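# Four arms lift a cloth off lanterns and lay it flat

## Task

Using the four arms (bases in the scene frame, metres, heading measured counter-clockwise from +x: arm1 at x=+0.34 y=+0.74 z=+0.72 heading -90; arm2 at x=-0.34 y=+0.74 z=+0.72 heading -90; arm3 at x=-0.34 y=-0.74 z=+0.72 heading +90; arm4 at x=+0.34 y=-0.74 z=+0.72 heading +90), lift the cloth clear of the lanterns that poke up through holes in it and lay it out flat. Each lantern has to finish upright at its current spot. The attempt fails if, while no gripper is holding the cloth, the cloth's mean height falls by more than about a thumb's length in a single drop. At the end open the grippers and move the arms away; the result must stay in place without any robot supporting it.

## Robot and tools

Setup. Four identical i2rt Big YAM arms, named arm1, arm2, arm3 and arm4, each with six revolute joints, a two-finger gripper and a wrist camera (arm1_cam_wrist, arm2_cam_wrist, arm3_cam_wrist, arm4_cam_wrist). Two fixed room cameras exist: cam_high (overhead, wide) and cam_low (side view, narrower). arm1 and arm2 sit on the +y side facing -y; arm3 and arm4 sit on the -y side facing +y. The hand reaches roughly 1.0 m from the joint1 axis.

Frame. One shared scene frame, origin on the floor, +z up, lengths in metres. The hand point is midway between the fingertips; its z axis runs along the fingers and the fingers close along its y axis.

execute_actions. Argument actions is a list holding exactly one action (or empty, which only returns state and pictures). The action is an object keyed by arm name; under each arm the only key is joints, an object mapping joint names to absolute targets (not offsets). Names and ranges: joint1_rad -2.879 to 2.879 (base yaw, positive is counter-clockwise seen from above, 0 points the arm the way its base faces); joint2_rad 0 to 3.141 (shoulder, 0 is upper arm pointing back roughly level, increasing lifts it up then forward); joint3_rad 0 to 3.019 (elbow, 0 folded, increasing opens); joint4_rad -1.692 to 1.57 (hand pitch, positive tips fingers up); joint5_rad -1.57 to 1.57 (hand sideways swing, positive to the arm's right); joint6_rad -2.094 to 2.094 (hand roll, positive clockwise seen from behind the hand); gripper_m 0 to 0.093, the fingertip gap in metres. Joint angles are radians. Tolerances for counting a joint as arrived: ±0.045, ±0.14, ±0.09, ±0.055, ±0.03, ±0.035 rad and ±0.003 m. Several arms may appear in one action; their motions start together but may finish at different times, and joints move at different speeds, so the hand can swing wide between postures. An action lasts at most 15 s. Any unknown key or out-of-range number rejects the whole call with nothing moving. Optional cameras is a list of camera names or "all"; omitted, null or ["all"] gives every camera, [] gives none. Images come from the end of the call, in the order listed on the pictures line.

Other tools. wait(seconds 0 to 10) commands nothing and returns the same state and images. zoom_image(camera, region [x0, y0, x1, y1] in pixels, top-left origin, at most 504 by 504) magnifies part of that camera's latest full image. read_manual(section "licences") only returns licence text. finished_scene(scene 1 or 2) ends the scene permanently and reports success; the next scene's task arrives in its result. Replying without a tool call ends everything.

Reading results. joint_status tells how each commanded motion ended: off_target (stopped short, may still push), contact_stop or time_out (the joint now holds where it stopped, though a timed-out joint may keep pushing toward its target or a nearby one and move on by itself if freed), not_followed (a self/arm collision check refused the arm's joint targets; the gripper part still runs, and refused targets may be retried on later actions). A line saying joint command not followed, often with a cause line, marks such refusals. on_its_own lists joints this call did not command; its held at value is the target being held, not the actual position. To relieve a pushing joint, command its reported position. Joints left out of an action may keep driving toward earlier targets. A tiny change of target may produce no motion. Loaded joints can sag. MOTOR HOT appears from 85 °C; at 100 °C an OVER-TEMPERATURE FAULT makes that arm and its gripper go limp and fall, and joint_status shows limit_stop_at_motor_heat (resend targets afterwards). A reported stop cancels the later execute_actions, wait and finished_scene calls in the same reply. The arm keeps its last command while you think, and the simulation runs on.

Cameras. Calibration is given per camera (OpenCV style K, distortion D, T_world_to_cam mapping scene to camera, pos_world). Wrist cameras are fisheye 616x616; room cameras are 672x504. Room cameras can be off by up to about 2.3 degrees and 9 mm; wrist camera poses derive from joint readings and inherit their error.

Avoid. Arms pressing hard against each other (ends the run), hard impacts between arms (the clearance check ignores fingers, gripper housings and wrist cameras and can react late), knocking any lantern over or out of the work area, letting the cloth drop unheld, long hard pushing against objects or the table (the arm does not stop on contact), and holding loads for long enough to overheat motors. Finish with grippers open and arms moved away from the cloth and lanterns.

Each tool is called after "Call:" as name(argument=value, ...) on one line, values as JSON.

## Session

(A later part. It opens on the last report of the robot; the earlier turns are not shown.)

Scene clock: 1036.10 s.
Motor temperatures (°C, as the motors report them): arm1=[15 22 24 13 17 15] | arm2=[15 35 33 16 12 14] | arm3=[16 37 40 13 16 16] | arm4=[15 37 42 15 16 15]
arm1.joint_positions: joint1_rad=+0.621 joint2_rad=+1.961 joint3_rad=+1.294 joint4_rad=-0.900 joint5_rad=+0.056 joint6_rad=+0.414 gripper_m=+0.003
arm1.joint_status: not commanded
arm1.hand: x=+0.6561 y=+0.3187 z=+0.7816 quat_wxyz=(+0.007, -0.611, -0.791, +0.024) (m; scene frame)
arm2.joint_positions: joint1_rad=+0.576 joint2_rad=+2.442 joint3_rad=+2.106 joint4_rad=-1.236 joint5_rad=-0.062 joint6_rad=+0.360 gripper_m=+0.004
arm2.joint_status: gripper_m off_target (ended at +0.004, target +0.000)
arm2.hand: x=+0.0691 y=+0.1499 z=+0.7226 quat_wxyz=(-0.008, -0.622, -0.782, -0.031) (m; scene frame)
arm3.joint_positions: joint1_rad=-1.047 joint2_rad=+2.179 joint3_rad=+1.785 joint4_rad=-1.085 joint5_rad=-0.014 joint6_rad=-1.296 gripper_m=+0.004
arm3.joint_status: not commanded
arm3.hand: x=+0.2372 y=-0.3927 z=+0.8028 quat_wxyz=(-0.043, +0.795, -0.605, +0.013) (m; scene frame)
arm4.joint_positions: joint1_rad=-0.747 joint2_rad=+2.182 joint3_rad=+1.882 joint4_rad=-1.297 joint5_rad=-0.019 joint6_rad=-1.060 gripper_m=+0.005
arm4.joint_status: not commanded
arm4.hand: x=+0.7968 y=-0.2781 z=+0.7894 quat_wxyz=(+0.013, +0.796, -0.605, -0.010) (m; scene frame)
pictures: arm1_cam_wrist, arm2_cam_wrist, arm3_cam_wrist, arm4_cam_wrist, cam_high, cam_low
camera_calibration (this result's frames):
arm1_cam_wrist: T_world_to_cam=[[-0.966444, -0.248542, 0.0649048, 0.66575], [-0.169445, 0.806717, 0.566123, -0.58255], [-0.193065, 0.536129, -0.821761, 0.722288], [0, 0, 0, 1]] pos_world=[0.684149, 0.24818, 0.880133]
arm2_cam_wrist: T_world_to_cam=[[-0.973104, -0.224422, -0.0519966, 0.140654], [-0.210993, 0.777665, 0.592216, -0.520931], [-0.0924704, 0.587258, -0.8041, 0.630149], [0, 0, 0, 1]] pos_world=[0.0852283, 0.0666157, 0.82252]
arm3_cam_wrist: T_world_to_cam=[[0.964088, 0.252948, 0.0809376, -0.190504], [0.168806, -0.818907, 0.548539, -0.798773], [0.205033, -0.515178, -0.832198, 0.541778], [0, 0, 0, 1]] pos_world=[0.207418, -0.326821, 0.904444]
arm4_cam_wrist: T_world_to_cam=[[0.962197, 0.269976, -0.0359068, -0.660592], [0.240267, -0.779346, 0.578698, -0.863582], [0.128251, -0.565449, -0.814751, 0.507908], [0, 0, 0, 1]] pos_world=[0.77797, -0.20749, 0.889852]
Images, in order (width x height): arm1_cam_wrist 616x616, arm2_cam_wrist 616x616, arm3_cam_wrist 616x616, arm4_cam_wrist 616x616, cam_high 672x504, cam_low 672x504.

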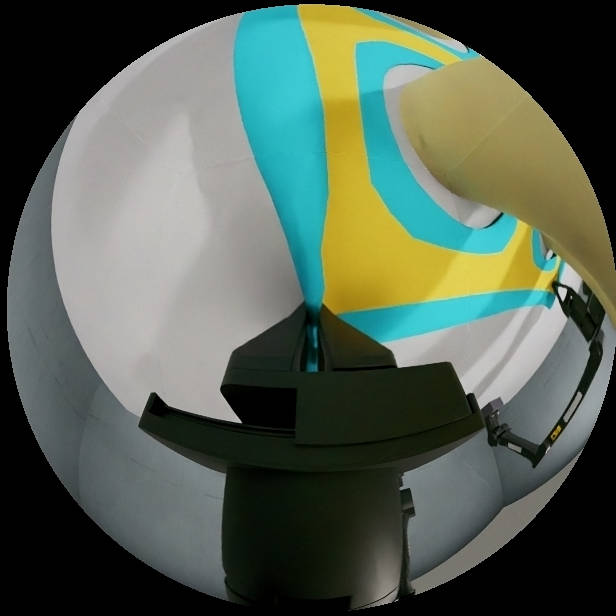

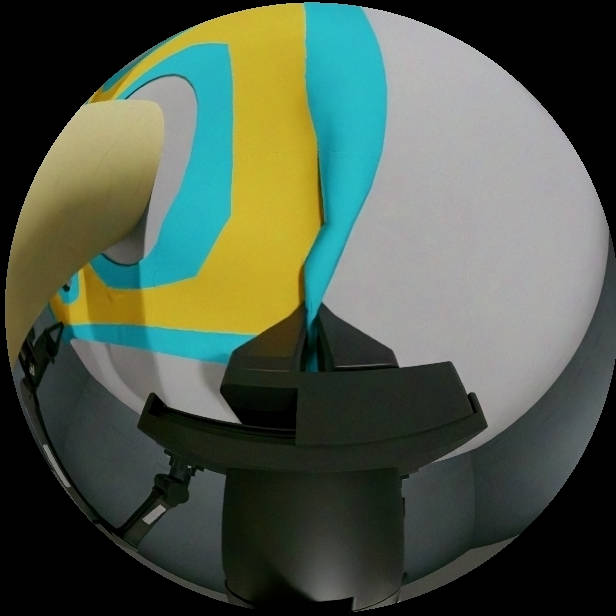

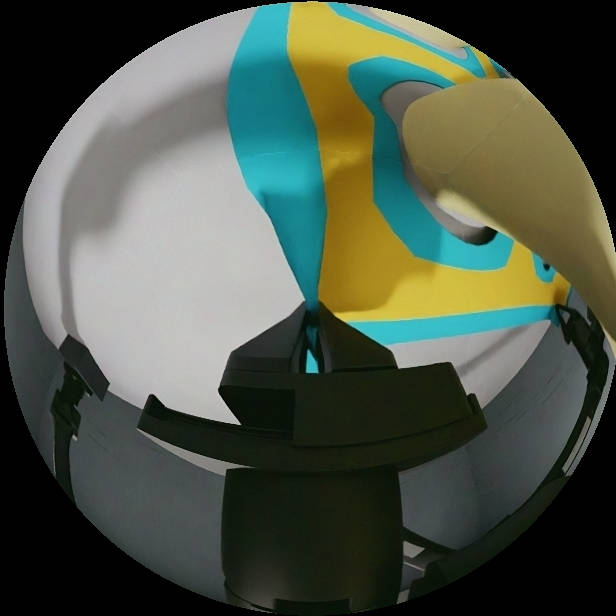

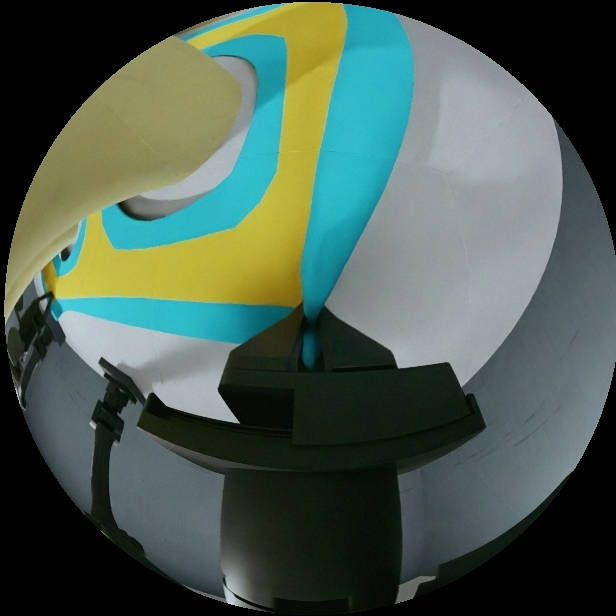

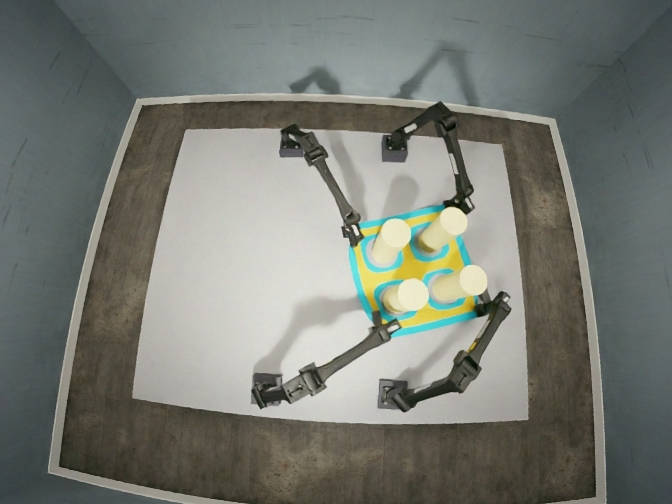

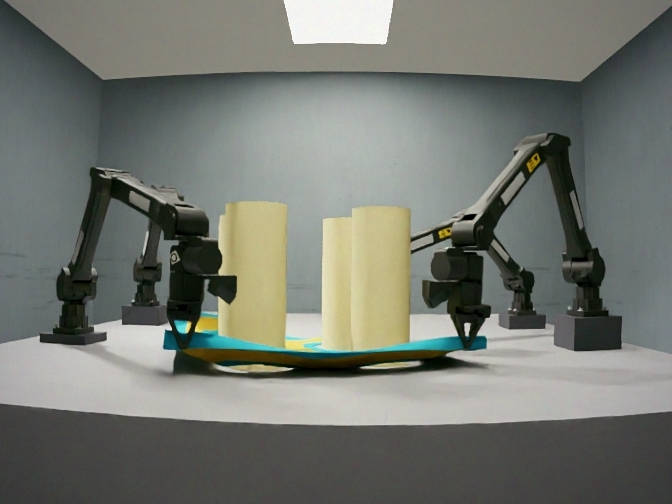

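Call:
execute_actions(actions=[{"arm1": {"joints": {"joint1_rad": 0.648, "joint2_rad": 1.873, "joint3_rad": 1.35, "joint4_rad": -1.005}}, "arm2": {"joints": {"joint1_rad": 0.592, "joint2_rad": 2.396, "joint3_rad": 2.286, "joint4_rad": -1.453}}, "arm3": {"joints": {"joint1_rad": -1.064, "joint2_rad": 2.169, "joint3_rad": 1.877, "joint4_rad": -1.199}}, "arm4": {"joints": {"joint1_rad": -0.767, "joint3_rad": 2.022, "joint4_rad": -1.407}}}])

Scene clock: 1156.10 s.
Motor temperatures (°C, as the motors report them): arm1=[15 23 24 13 17 15] | arm2=[15 35 34 16 12 14] | arm3=[16 38 43 13 16 16] | arm4=[15 38 45 15 16 15]
arm1.joint_positions: joint1_rad=+0.631 joint2_rad=+1.877 joint3_rad=+1.310 joint4_rad=-0.988 joint5_rad=+0.056 joint6_rad=+0.414 gripper_m=+0.003
arm1.joint_status: all done
arm1.hand: x=+0.6581 y=+0.3235 z=+0.8291 quat_wxyz=(+0.001, -0.607, -0.794, +0.026) (m; scene frame)
arm2.joint_positions: joint1_rad=+0.595 joint2_rad=+2.400 joint3_rad=+2.255 joint4_rad=-1.436 joint5_rad=-0.060 joint6_rad=+0.360 gripper_m=+0.004
arm2.joint_status: all done
arm2.hand: x=+0.0839 y=+0.1513 z=+0.8076 quat_wxyz=(-0.003, -0.615, -0.788, -0.031) (m; scene frame)
arm3.joint_positions: joint1_rad=-1.053 joint2_rad=+2.165 joint3_rad=+1.844 joint4_rad=-1.172 joint5_rad=-0.014 joint6_rad=-1.296 gripper_m=+0.004
arm3.joint_status: all done
arm3.hand: x=+0.2410 y=-0.3944 z=+0.8323 quat_wxyz=(-0.037, +0.793, -0.608, +0.010) (m; scene frame)
arm4.joint_positions: joint1_rad=-0.747 joint2_rad=+2.181 joint3_rad=+1.980 joint4_rad=-1.401 joint5_rad=-0.021 joint6_rad=-1.060 gripper_m=+0.005
arm4.joint_status: all done
arm4.hand: x=+0.8023 y=-0.2720 z=+0.8265 quat_wxyz=(+0.014, +0.796, -0.605, -0.011) (m; scene frame)
pictures: arm1_cam_wrist, arm2_cam_wrist, arm3_cam_wrist, arm4_cam_wrist, cam_high, cam_low
camera_calibration (this result's frames):
arm1_cam_wrist: T_world_to_cam=[[-0.96463, -0.256717, 0.0598735, 0.671388], [-0.181117, 0.810481, 0.557061, -0.599032], [-0.191533, 0.526514, -0.828311, 0.766619], [0, 0, 0, 1]] pos_world=[0.68598, 0.254225, 0.928497]
arm2_cam_wrist: T_world_to_cam=[[-0.969025, -0.242336, -0.0475736, 0.158564], [-0.222021, 0.770489, 0.597539, -0.571528], [-0.10815, 0.589593, -0.800427, 0.697056], [0, 0, 0, 1]] pos_world=[0.102148, 0.0678025, 0.906996]
arm3_cam_wrist: T_world_to_cam=[[0.966366, 0.248263, 0.0671013, -0.187109], [0.171199, -0.815731, 0.552516, -0.819586], [0.191906, -0.522445, -0.830797, 0.563811], [0, 0, 0, 1]] pos_world=[0.21293, -0.327549, 0.933802]
arm4_cam_wrist: T_world_to_cam=[[0.962061, 0.269861, -0.040164, -0.662621], [0.242559, -0.778592, 0.578758, -0.883361], [0.124913, -0.566543, -0.81451, 0.543103], [0, 0, 0, 1]] pos_world=[0.783909, -0.201271, 0.927001]
Images, in order (width x height): arm1_cam_wrist 616x616, arm2_cam_wrist 616x616, arm3_cam_wrist 616x616, arm4_cam_wrist 616x616, cam_high 672x504, cam_low 672x504.

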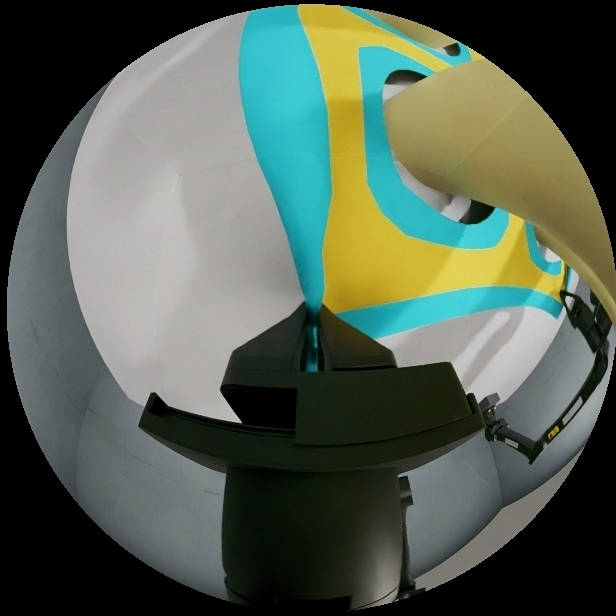

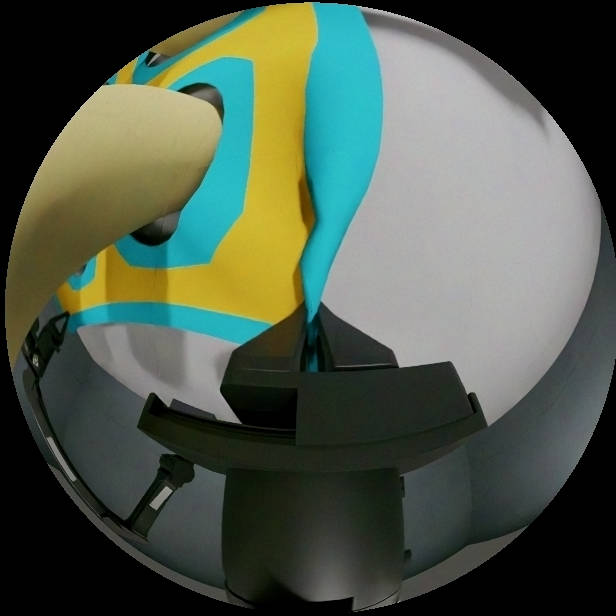

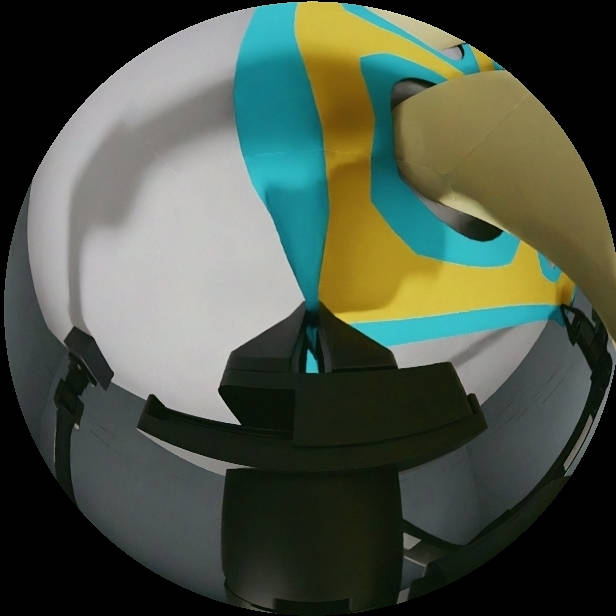

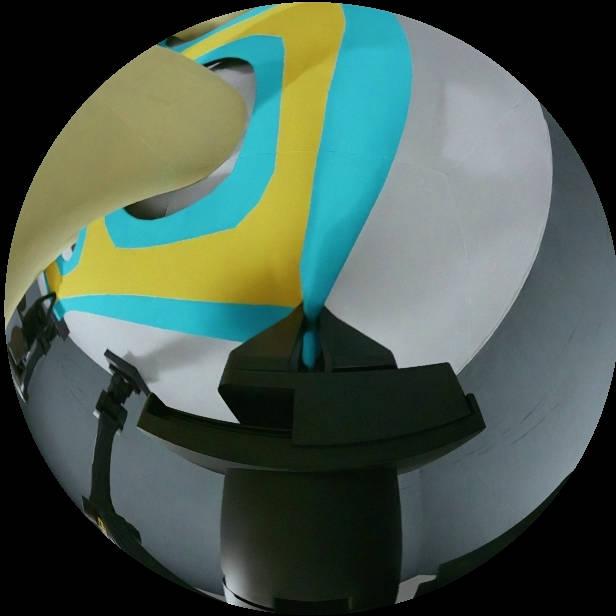

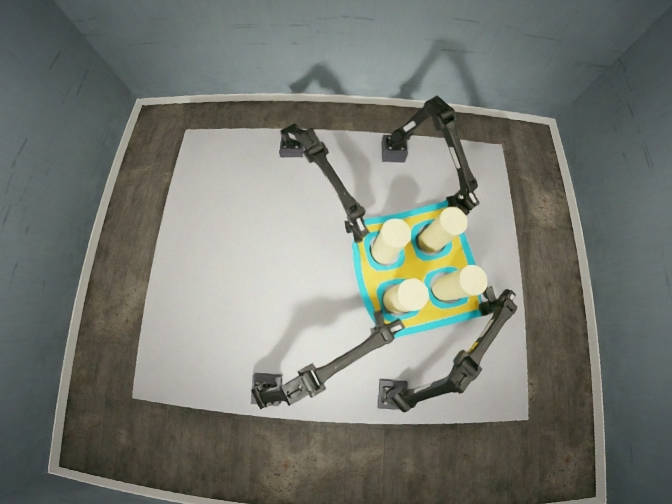

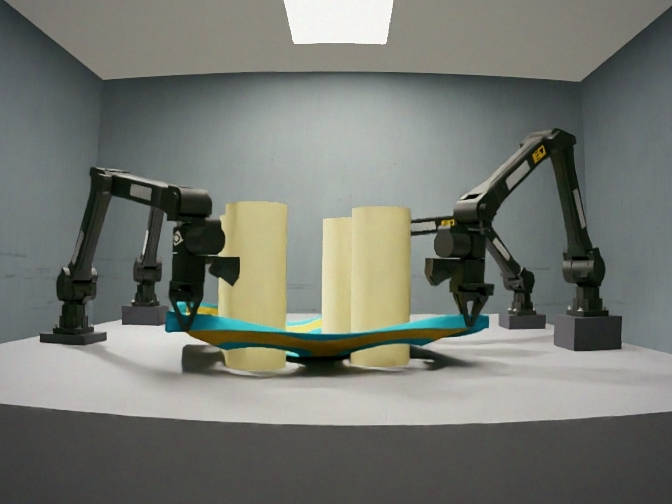

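Call:
execute_actions(actions=[])

Scene clock: 1176.73 s.
Motor temperatures (°C, as the motors report them): arm1=[15 23 27 13 17 15] | arm2=[15 37 36 16 12 14] | arm3=[16 39 44 13 16 16] | arm4=[15 38 44 15 16 15]
arm1.joint_positions: joint1_rad=+0.631 joint2_rad=+1.877 joint3_rad=+1.310 joint4_rad=-0.988 joint5_rad=+0.056 joint6_rad=+0.414 gripper_m=+0.003
arm1.joint_status: all done
arm1.hand: x=+0.6581 y=+0.3235 z=+0.8291 quat_wxyz=(+0.001, -0.607, -0.794, +0.026) (m; scene frame)
arm2.joint_positions: joint1_rad=+0.595 joint2_rad=+2.400 joint3_rad=+2.255 joint4_rad=-1.436 joint5_rad=-0.060 joint6_rad=+0.360 gripper_m=+0.004
arm2.joint_status: all done
arm2.hand: x=+0.0839 y=+0.1513 z=+0.8076 quat_wxyz=(-0.003, -0.615, -0.788, -0.031) (m; scene frame)
arm3.joint_positions: joint1_rad=-1.053 joint2_rad=+2.165 joint3_rad=+1.844 joint4_rad=-1.172 joint5_rad=-0.014 joint6_rad=-1.296 gripper_m=+0.004
arm3.joint_status: all done
arm3.hand: x=+0.2410 y=-0.3944 z=+0.8323 quat_wxyz=(-0.037, +0.793, -0.608, +0.010) (m; scene frame)
arm4.joint_positions: joint1_rad=-0.747 joint2_rad=+2.181 joint3_rad=+1.980 joint4_rad=-1.401 joint5_rad=-0.021 joint6_rad=-1.060 gripper_m=+0.005
arm4.joint_status: all done
arm4.hand: x=+0.8023 y=-0.2720 z=+0.8265 quat_wxyz=(+0.014, +0.796, -0.605, -0.011) (m; scene frame)
pictures: arm1_cam_wrist, arm2_cam_wrist, arm3_cam_wrist, arm4_cam_wrist, cam_high, cam_low
camera_calibration (this result's frames):
arm1_cam_wrist: T_world_to_cam=[[-0.96463, -0.256717, 0.0598735, 0.671388], [-0.181117, 0.810481, 0.557061, -0.599032], [-0.191533, 0.526514, -0.828311, 0.766619], [0, 0, 0, 1]] pos_world=[0.68598, 0.254225, 0.928497]
arm2_cam_wrist: T_world_to_cam=[[-0.969025, -0.242336, -0.0475736, 0.158564], [-0.222021, 0.770489, 0.597539, -0.571528], [-0.10815, 0.589593, -0.800427, 0.697056], [0, 0, 0, 1]] pos_world=[0.102148, 0.0678025, 0.906996]
arm3_cam_wrist: T_world_to_cam=[[0.966366, 0.248263, 0.0671013, -0.187109], [0.171199, -0.815731, 0.552516, -0.819586], [0.191906, -0.522445, -0.830797, 0.563811], [0, 0, 0, 1]] pos_world=[0.21293, -0.327549, 0.933802]
arm4_cam_wrist: T_world_to_cam=[[0.962061, 0.269861, -0.040164, -0.662621], [0.242559, -0.778592, 0.578758, -0.883361], [0.124913, -0.566543, -0.81451, 0.543103], [0, 0, 0, 1]] pos_world=[0.783909, -0.201271, 0.927001]
Images, in order (width x height): arm1_cam_wrist 616x616, arm2_cam_wrist 616x616, arm3_cam_wrist 616x616, arm4_cam_wrist 616x616, cam_high 672x504, cam_low 672x504.

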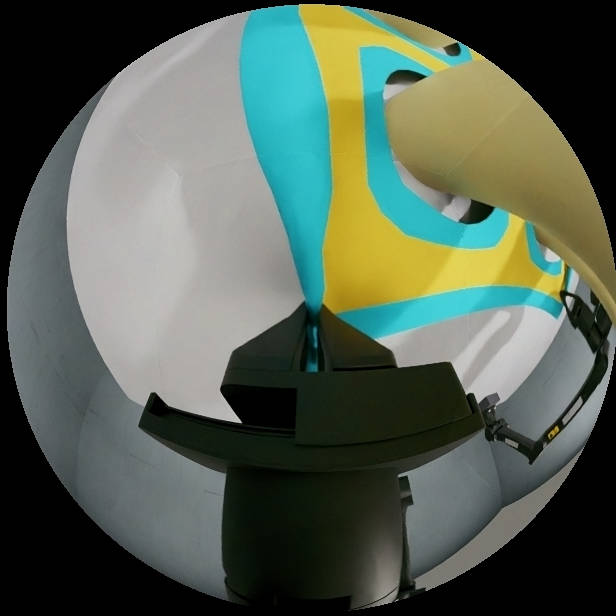

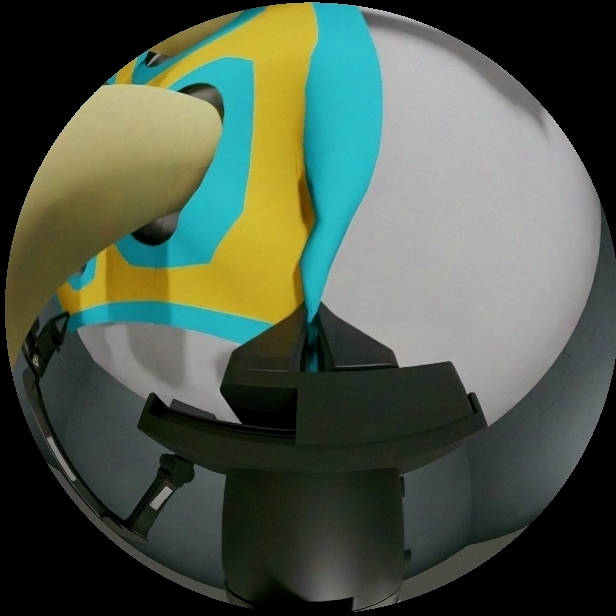

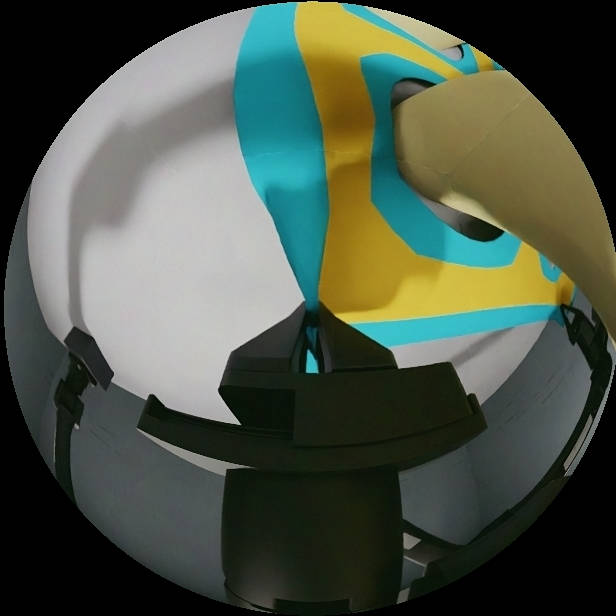

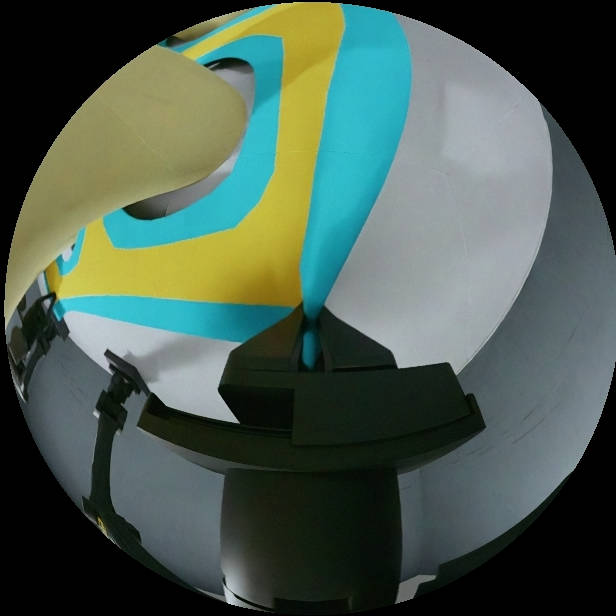

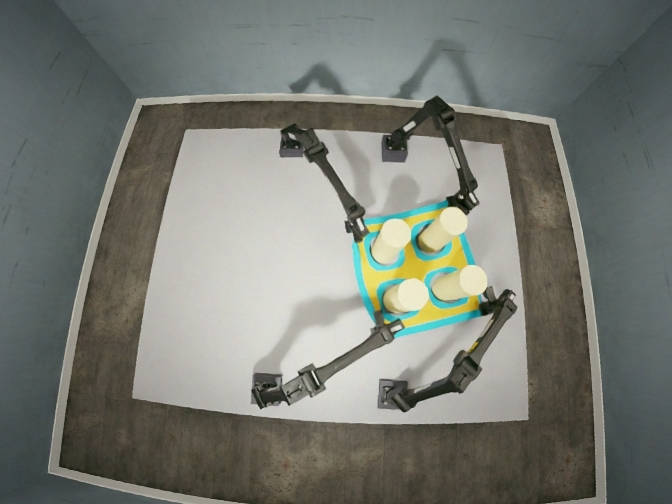

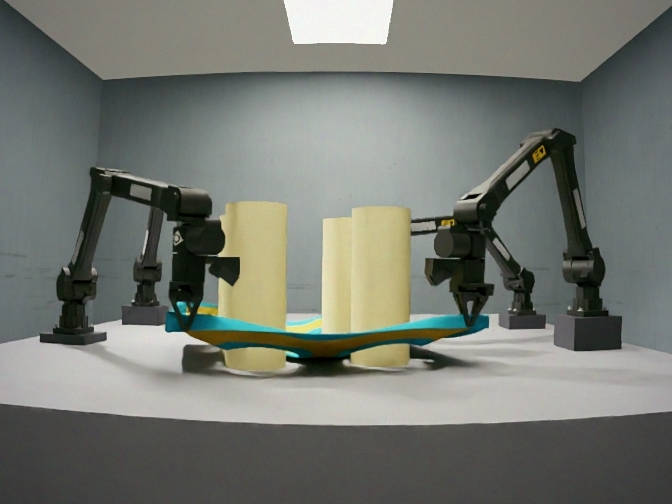

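Call:
execute_actions(actions=[{"arm1":{"joints":{"joint2_rad":1.816,"joint3_rad":1.407,"joint4_rad":-1.123}},"arm2":{"joints":{"joint2_rad":2.377,"joint3_rad":2.391,"joint4_rad":-1.572}},"arm3":{"joints":{"joint2_rad":2.126,"joint3_rad":1.948,"joint4_rad":-1.310}},"arm4":{"joints":{"joint2_rad":2.152,"joint3_rad":2.113,"joint4_rad":-1.521}}}], cameras=["cam_high","cam_low"])

Scene clock: 1188.60 s.
Motor temperatures (°C, as the motors report them): arm1=[15 23 28 13 17 15] | arm2=[15 38 36 16 12 14] | arm3=[16 39 45 13 16 16] | arm4=[15 38 45 15 16 15]
arm1.joint_positions: joint1_rad=+0.631 joint2_rad=+1.822 joint3_rad=+1.362 joint4_rad=-1.107 joint5_rad=+0.056 joint6_rad=+0.414 gripper_m=+0.003
arm1.joint_status: all done
arm1.hand: x=+0.6570 y=+0.3244 z=+0.8743 quat_wxyz=(+0.007, -0.607, -0.794, +0.024) (m; scene frame)
arm2.joint_positions: joint1_rad=+0.595 joint2_rad=+2.387 joint3_rad=+2.357 joint4_rad=-1.555 joint5_rad=-0.060 joint6_rad=+0.360 gripper_m=+0.004
arm2.joint_status: all done
arm2.hand: x=+0.0840 y=+0.1511 z=+0.8554 quat_wxyz=(-0.001, -0.615, -0.788, -0.031) (m; scene frame)
arm3.joint_positions: joint1_rad=-1.053 joint2_rad=+2.112 joint3_rad=+1.915 joint4_rad=-1.284 joint5_rad=-0.014 joint6_rad=-1.296 gripper_m=+0.004
arm3.joint_status: all done
arm3.hand: x=+0.2410 y=-0.3940 z=+0.8923 quat_wxyz=(-0.042, +0.793, -0.608, +0.013) (m; scene frame)
arm4.joint_positions: joint1_rad=-0.747 joint2_rad=+2.155 joint3_rad=+2.067 joint4_rad=-1.513 joint5_rad=-0.021 joint6_rad=-1.060 gripper_m=+0.005
arm4.joint_status: all done
arm4.hand: x=+0.8015 y=-0.2725 z=+0.8758 quat_wxyz=(+0.015, +0.796, -0.605, -0.011) (m; scene frame)
pictures: cam_high, cam_low
Images, in order (width x height): cam_high 672x504, cam_low 672x504.

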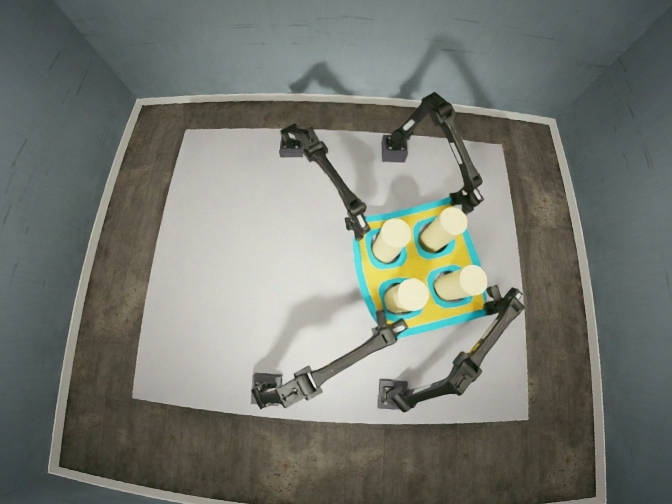

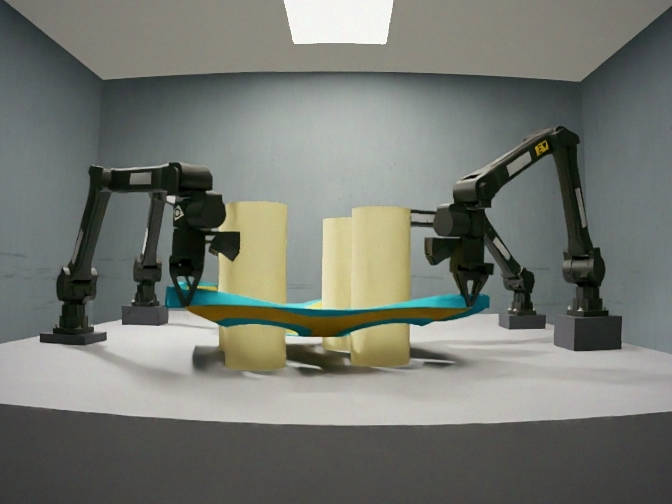

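Call:
execute_actions(actions=[{"arm1":{"joints":{"joint2_rad":1.765,"joint3_rad":1.485,"joint4_rad":-1.243}},"arm2":{"joints":{"joint2_rad":2.371,"joint3_rad":2.527,"joint4_rad":-1.69}},"arm3":{"joints":{"joint2_rad":2.120,"joint3_rad":2.042,"joint4_rad":-1.430}},"arm4":{"joints":{"joint2_rad":2.149,"joint3_rad":2.239,"joint4_rad":-1.650}}}], cameras=["cam_high","cam_low"])

Scene clock: 1199.10 s.
Motor temperatures (°C, as the motors report them): arm1=[15 23 29 13 17 15] | arm2=[15 38 37 16 12 14] | arm3=[16 39 45 13 16 16] | arm4=[15 39 45 15 16 15]
arm1.joint_positions: joint1_rad=+0.631 joint2_rad=+1.769 joint3_rad=+1.438 joint4_rad=-1.227 joint5_rad=+0.056 joint6_rad=+0.414 gripper_m=+0.003
arm1.joint_status: all done
arm1.hand: x=+0.6583 y=+0.3223 z=+0.9275 quat_wxyz=(+0.003, -0.607, -0.794, +0.025) (m; scene frame)
arm2.joint_positions: joint1_rad=+0.595 joint2_rad=+2.376 joint3_rad=+2.495 joint4_rad=-1.673 joint5_rad=-0.060 joint6_rad=+0.360 gripper_m=+0.004
arm2.joint_status: all done
arm2.hand: x=+0.0856 y=+0.1487 z=+0.9157 quat_wxyz=(-0.016, -0.615, -0.788, -0.027) (m; scene frame)
arm3.joint_positions: joint1_rad=-1.053 joint2_rad=+2.109 joint3_rad=+2.009 joint4_rad=-1.404 joint5_rad=-0.014 joint6_rad=-1.296 gripper_m=+0.004
arm3.joint_status: all done
arm3.hand: x=+0.2402 y=-0.3942 z=+0.9293 quat_wxyz=(-0.032, +0.793, -0.608, +0.008) (m; scene frame)
arm4.joint_positions: joint1_rad=-0.747 joint2_rad=+2.147 joint3_rad=+2.196 joint4_rad=-1.644 joint5_rad=-0.021 joint6_rad=-1.060 gripper_m=+0.005
arm4.joint_status: all done
arm4.hand: x=+0.8017 y=-0.2721 z=+0.9304 quat_wxyz=(+0.011, +0.796, -0.605, -0.011) (m; scene frame)
pictures: cam_high, cam_low
Images, in order (width x height): cam_high 672x504, cam_low 672x504.

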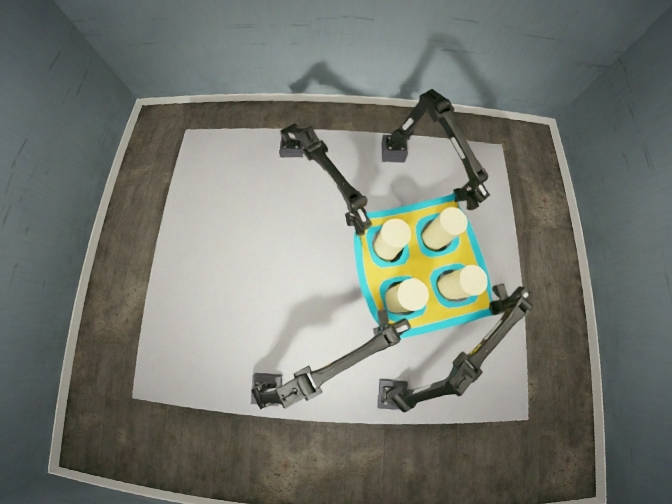

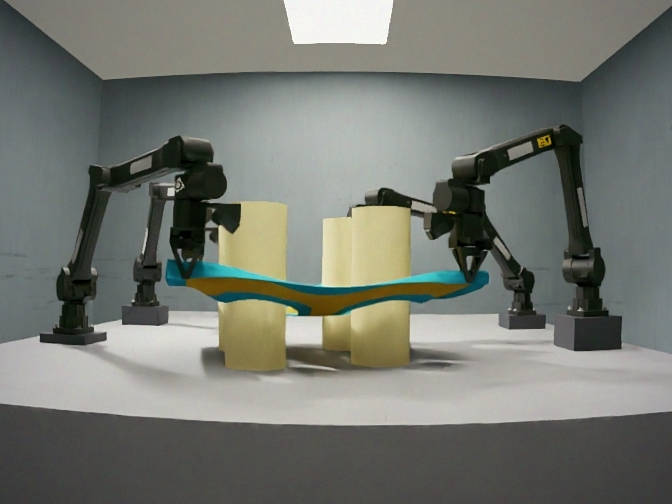

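Call:
zoom_image(camera="cam_high", region=[330, 170, 540, 360])

Region (330, 170, 540, 360) of cam_high's 672x504 image, scaled by 2.400, with more detail than that image has; it fills the top 456 rows of this view, and the rest is white.

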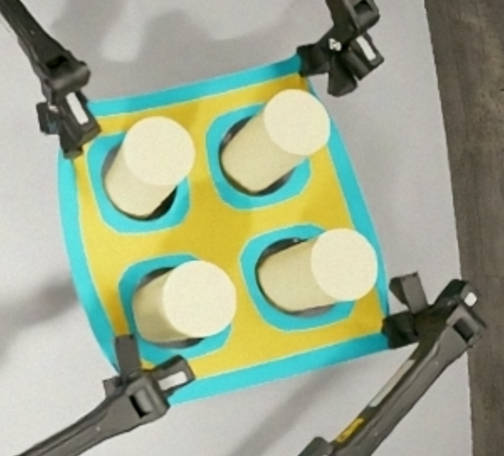

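Call:
execute_actions(actions=[{"arm1":{"joints":{"joint2_rad":1.731,"joint3_rad":1.576,"joint4_rad":-1.367}},"arm2":{"joints":{"joint2_rad":2.308,"joint3_rad":2.537,"joint4_rad":-1.69}},"arm3":{"joints":{"joint2_rad":2.036,"joint3_rad":2.048}},"arm4":{"joints":{"joint2_rad":2.105,"joint3_rad":2.292,"joint4_rad":-1.683}}}])

Scene clock: 1215.63 s.
Motor temperatures (°C, as the motors report them): arm1=[15 23 31 13 17 15] | arm2=[15 39 37 16 12 14] | arm3=[16 39 46 13 16 16] | arm4=[15 38 46 15 16 15]
arm1.joint_positions: joint1_rad=+0.631 joint2_rad=+1.740 joint3_rad=+1.524 joint4_rad=-1.351 joint5_rad=+0.056 joint6_rad=+0.414 gripper_m=+0.003
arm1.joint_status: all done
arm1.hand: x=+0.6578 y=+0.3225 z=+0.9736 quat_wxyz=(+0.007, -0.607, -0.794, +0.024) (m; scene frame)
arm2.joint_positions: joint1_rad=+0.595 joint2_rad=+2.326 joint3_rad=+2.499 joint4_rad=-1.673 joint5_rad=-0.060 joint6_rad=+0.360 gripper_m=+0.004
arm2.joint_status: all done
arm2.hand: x=+0.0852 y=+0.1492 z=+0.9524 quat_wxyz=(-0.042, -0.614, -0.788, -0.019) (m; scene frame)
arm3.joint_positions: joint1_rad=-1.053 joint2_rad=+2.020 joint3_rad=+2.015 joint4_rad=-1.404 joint5_rad=-0.014 joint6_rad=-1.296 gripper_m=+0.004
arm3.joint_status: all done
arm3.hand: x=+0.2384 y=-0.3949 z=+0.9888 quat_wxyz=(-0.075, +0.792, -0.606, +0.026) (m; scene frame)
arm4.joint_positions: joint1_rad=-0.747 joint2_rad=+2.108 joint3_rad=+2.245 joint4_rad=-1.677 joint5_rad=-0.021 joint6_rad=-1.060 gripper_m=+0.005
arm4.joint_status: all done
arm4.hand: x=+0.8010 y=-0.2726 z=+0.9735 quat_wxyz=(-0.015, +0.796, -0.605, -0.007) (m; scene frame)
pictures: arm1_cam_wrist, arm2_cam_wrist, arm3_cam_wrist, arm4_cam_wrist, cam_high, cam_low
camera_calibration (this result's frames):
arm1_cam_wrist: T_world_to_cam=[[-0.964134, -0.257379, 0.0648267, 0.657289], [-0.176869, 0.805134, 0.566106, -0.688594], [-0.197898, 0.534336, -0.821779, 0.882122], [0, 0, 0, 1]] pos_world=[0.686494, 0.252233, 1.07212]
arm2_cam_wrist: T_world_to_cam=[[-0.966208, -0.246354, -0.0758383, 0.19343], [-0.247989, 0.808173, 0.534189, -0.599246], [-0.070309, 0.534944, -0.841957, 0.858811], [0, 0, 0, 1]] pos_world=[0.09867, 0.072531, 1.05786]
arm3_cam_wrist: T_world_to_cam=[[0.958566, 0.244581, 0.14605, -0.272629], [0.133444, -0.838486, 0.528332, -0.882055], [0.251681, -0.486952, -0.836382, 0.699332], [0, 0, 0, 1]] pos_world=[0.203029, -0.332369, 1.09074]
arm4_cam_wrist: T_world_to_cam=[[0.96261, 0.270611, 0.0123209, -0.7067], [0.218576, -0.802769, 0.554785, -0.932637], [0.160022, -0.531348, -0.831903, 0.661076], [0, 0, 0, 1]] pos_world=[0.778342, -0.206189, 1.07607]
Images, in order (width x height): arm1_cam_wrist 616x616, arm2_cam_wrist 616x616, arm3_cam_wrist 616x616, arm4_cam_wrist 616x616, cam_high 672x504, cam_low 672x504.

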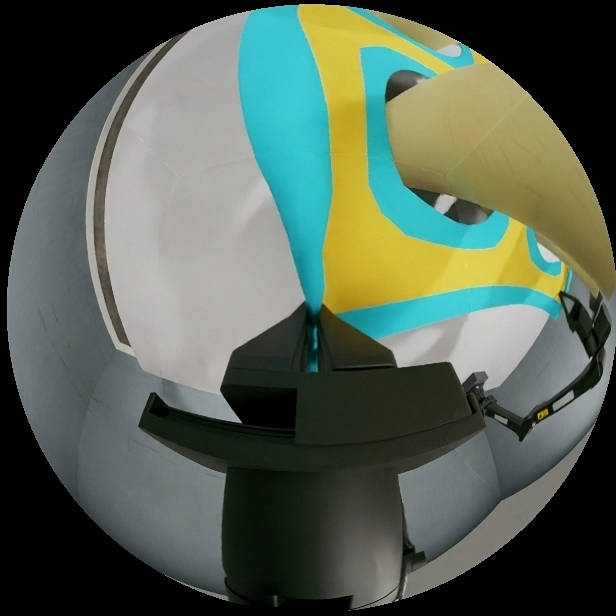

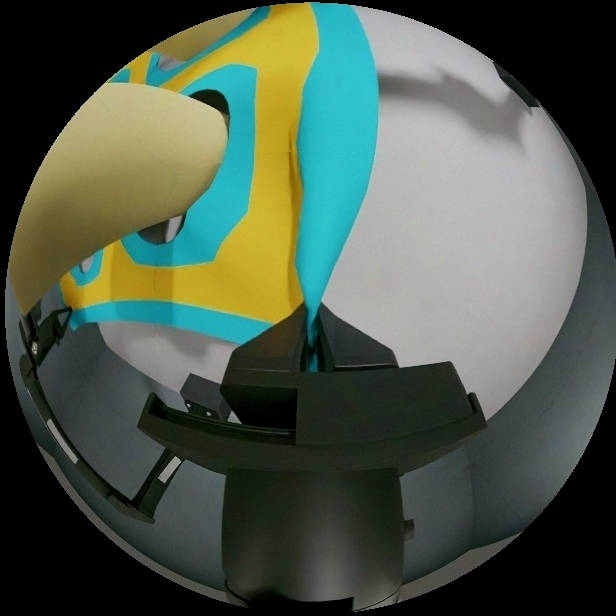

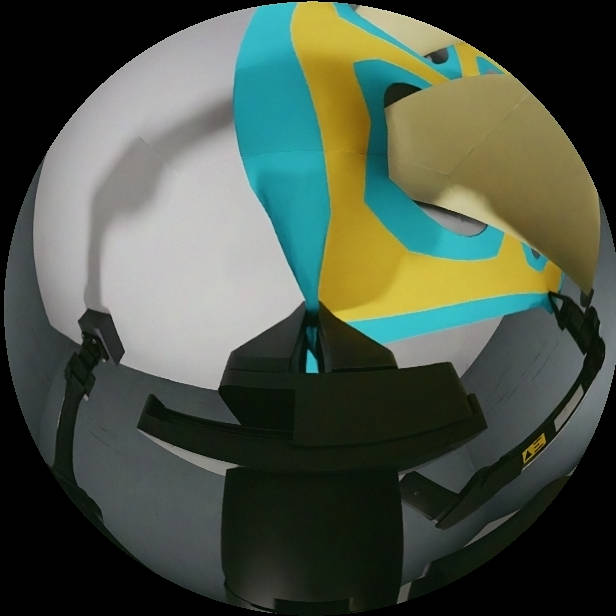

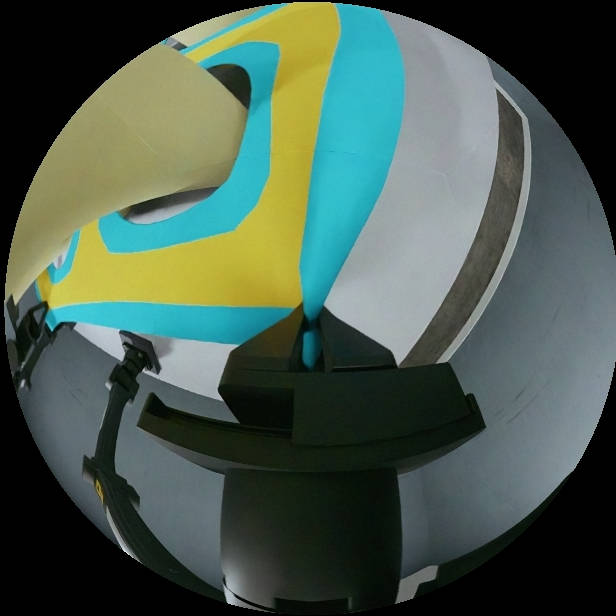

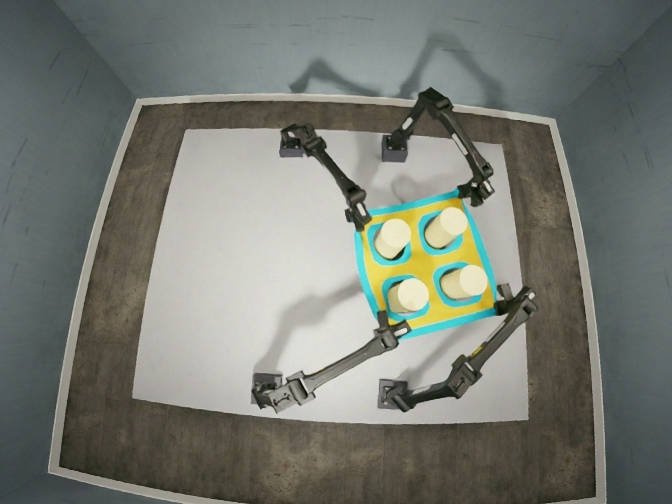

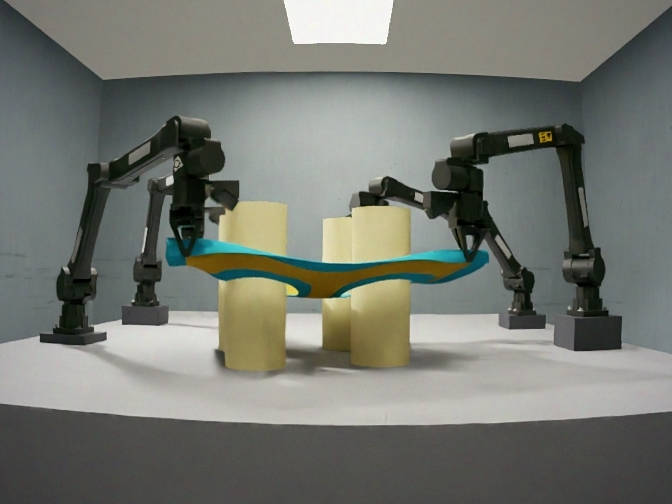

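Call:
zoom_image(camera="cam_high", region=[340, 180, 520, 350])

Call:
zoom_image(camera="cam_low", region=[150, 180, 510, 380])

Region (340, 180, 520, 350) of cam_high's 672x504 image, scaled by 2.800, with more detail than that image has.

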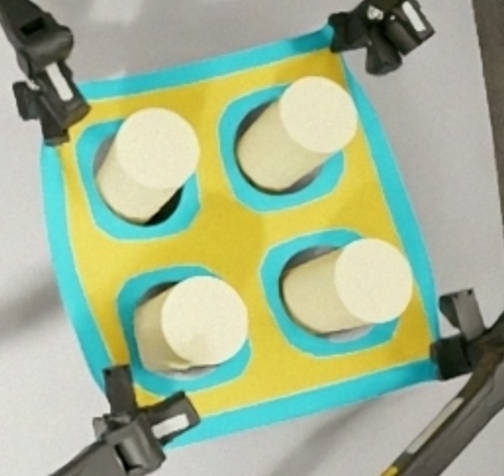

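Region (150, 180, 510, 380) of cam_low's 672x504 image, scaled by 1.400, with more detail than that image has.

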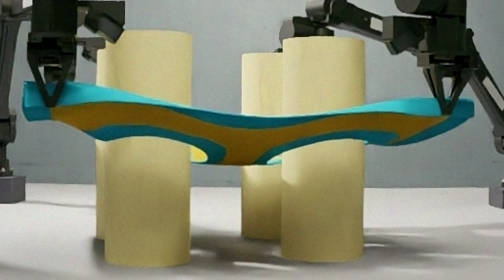

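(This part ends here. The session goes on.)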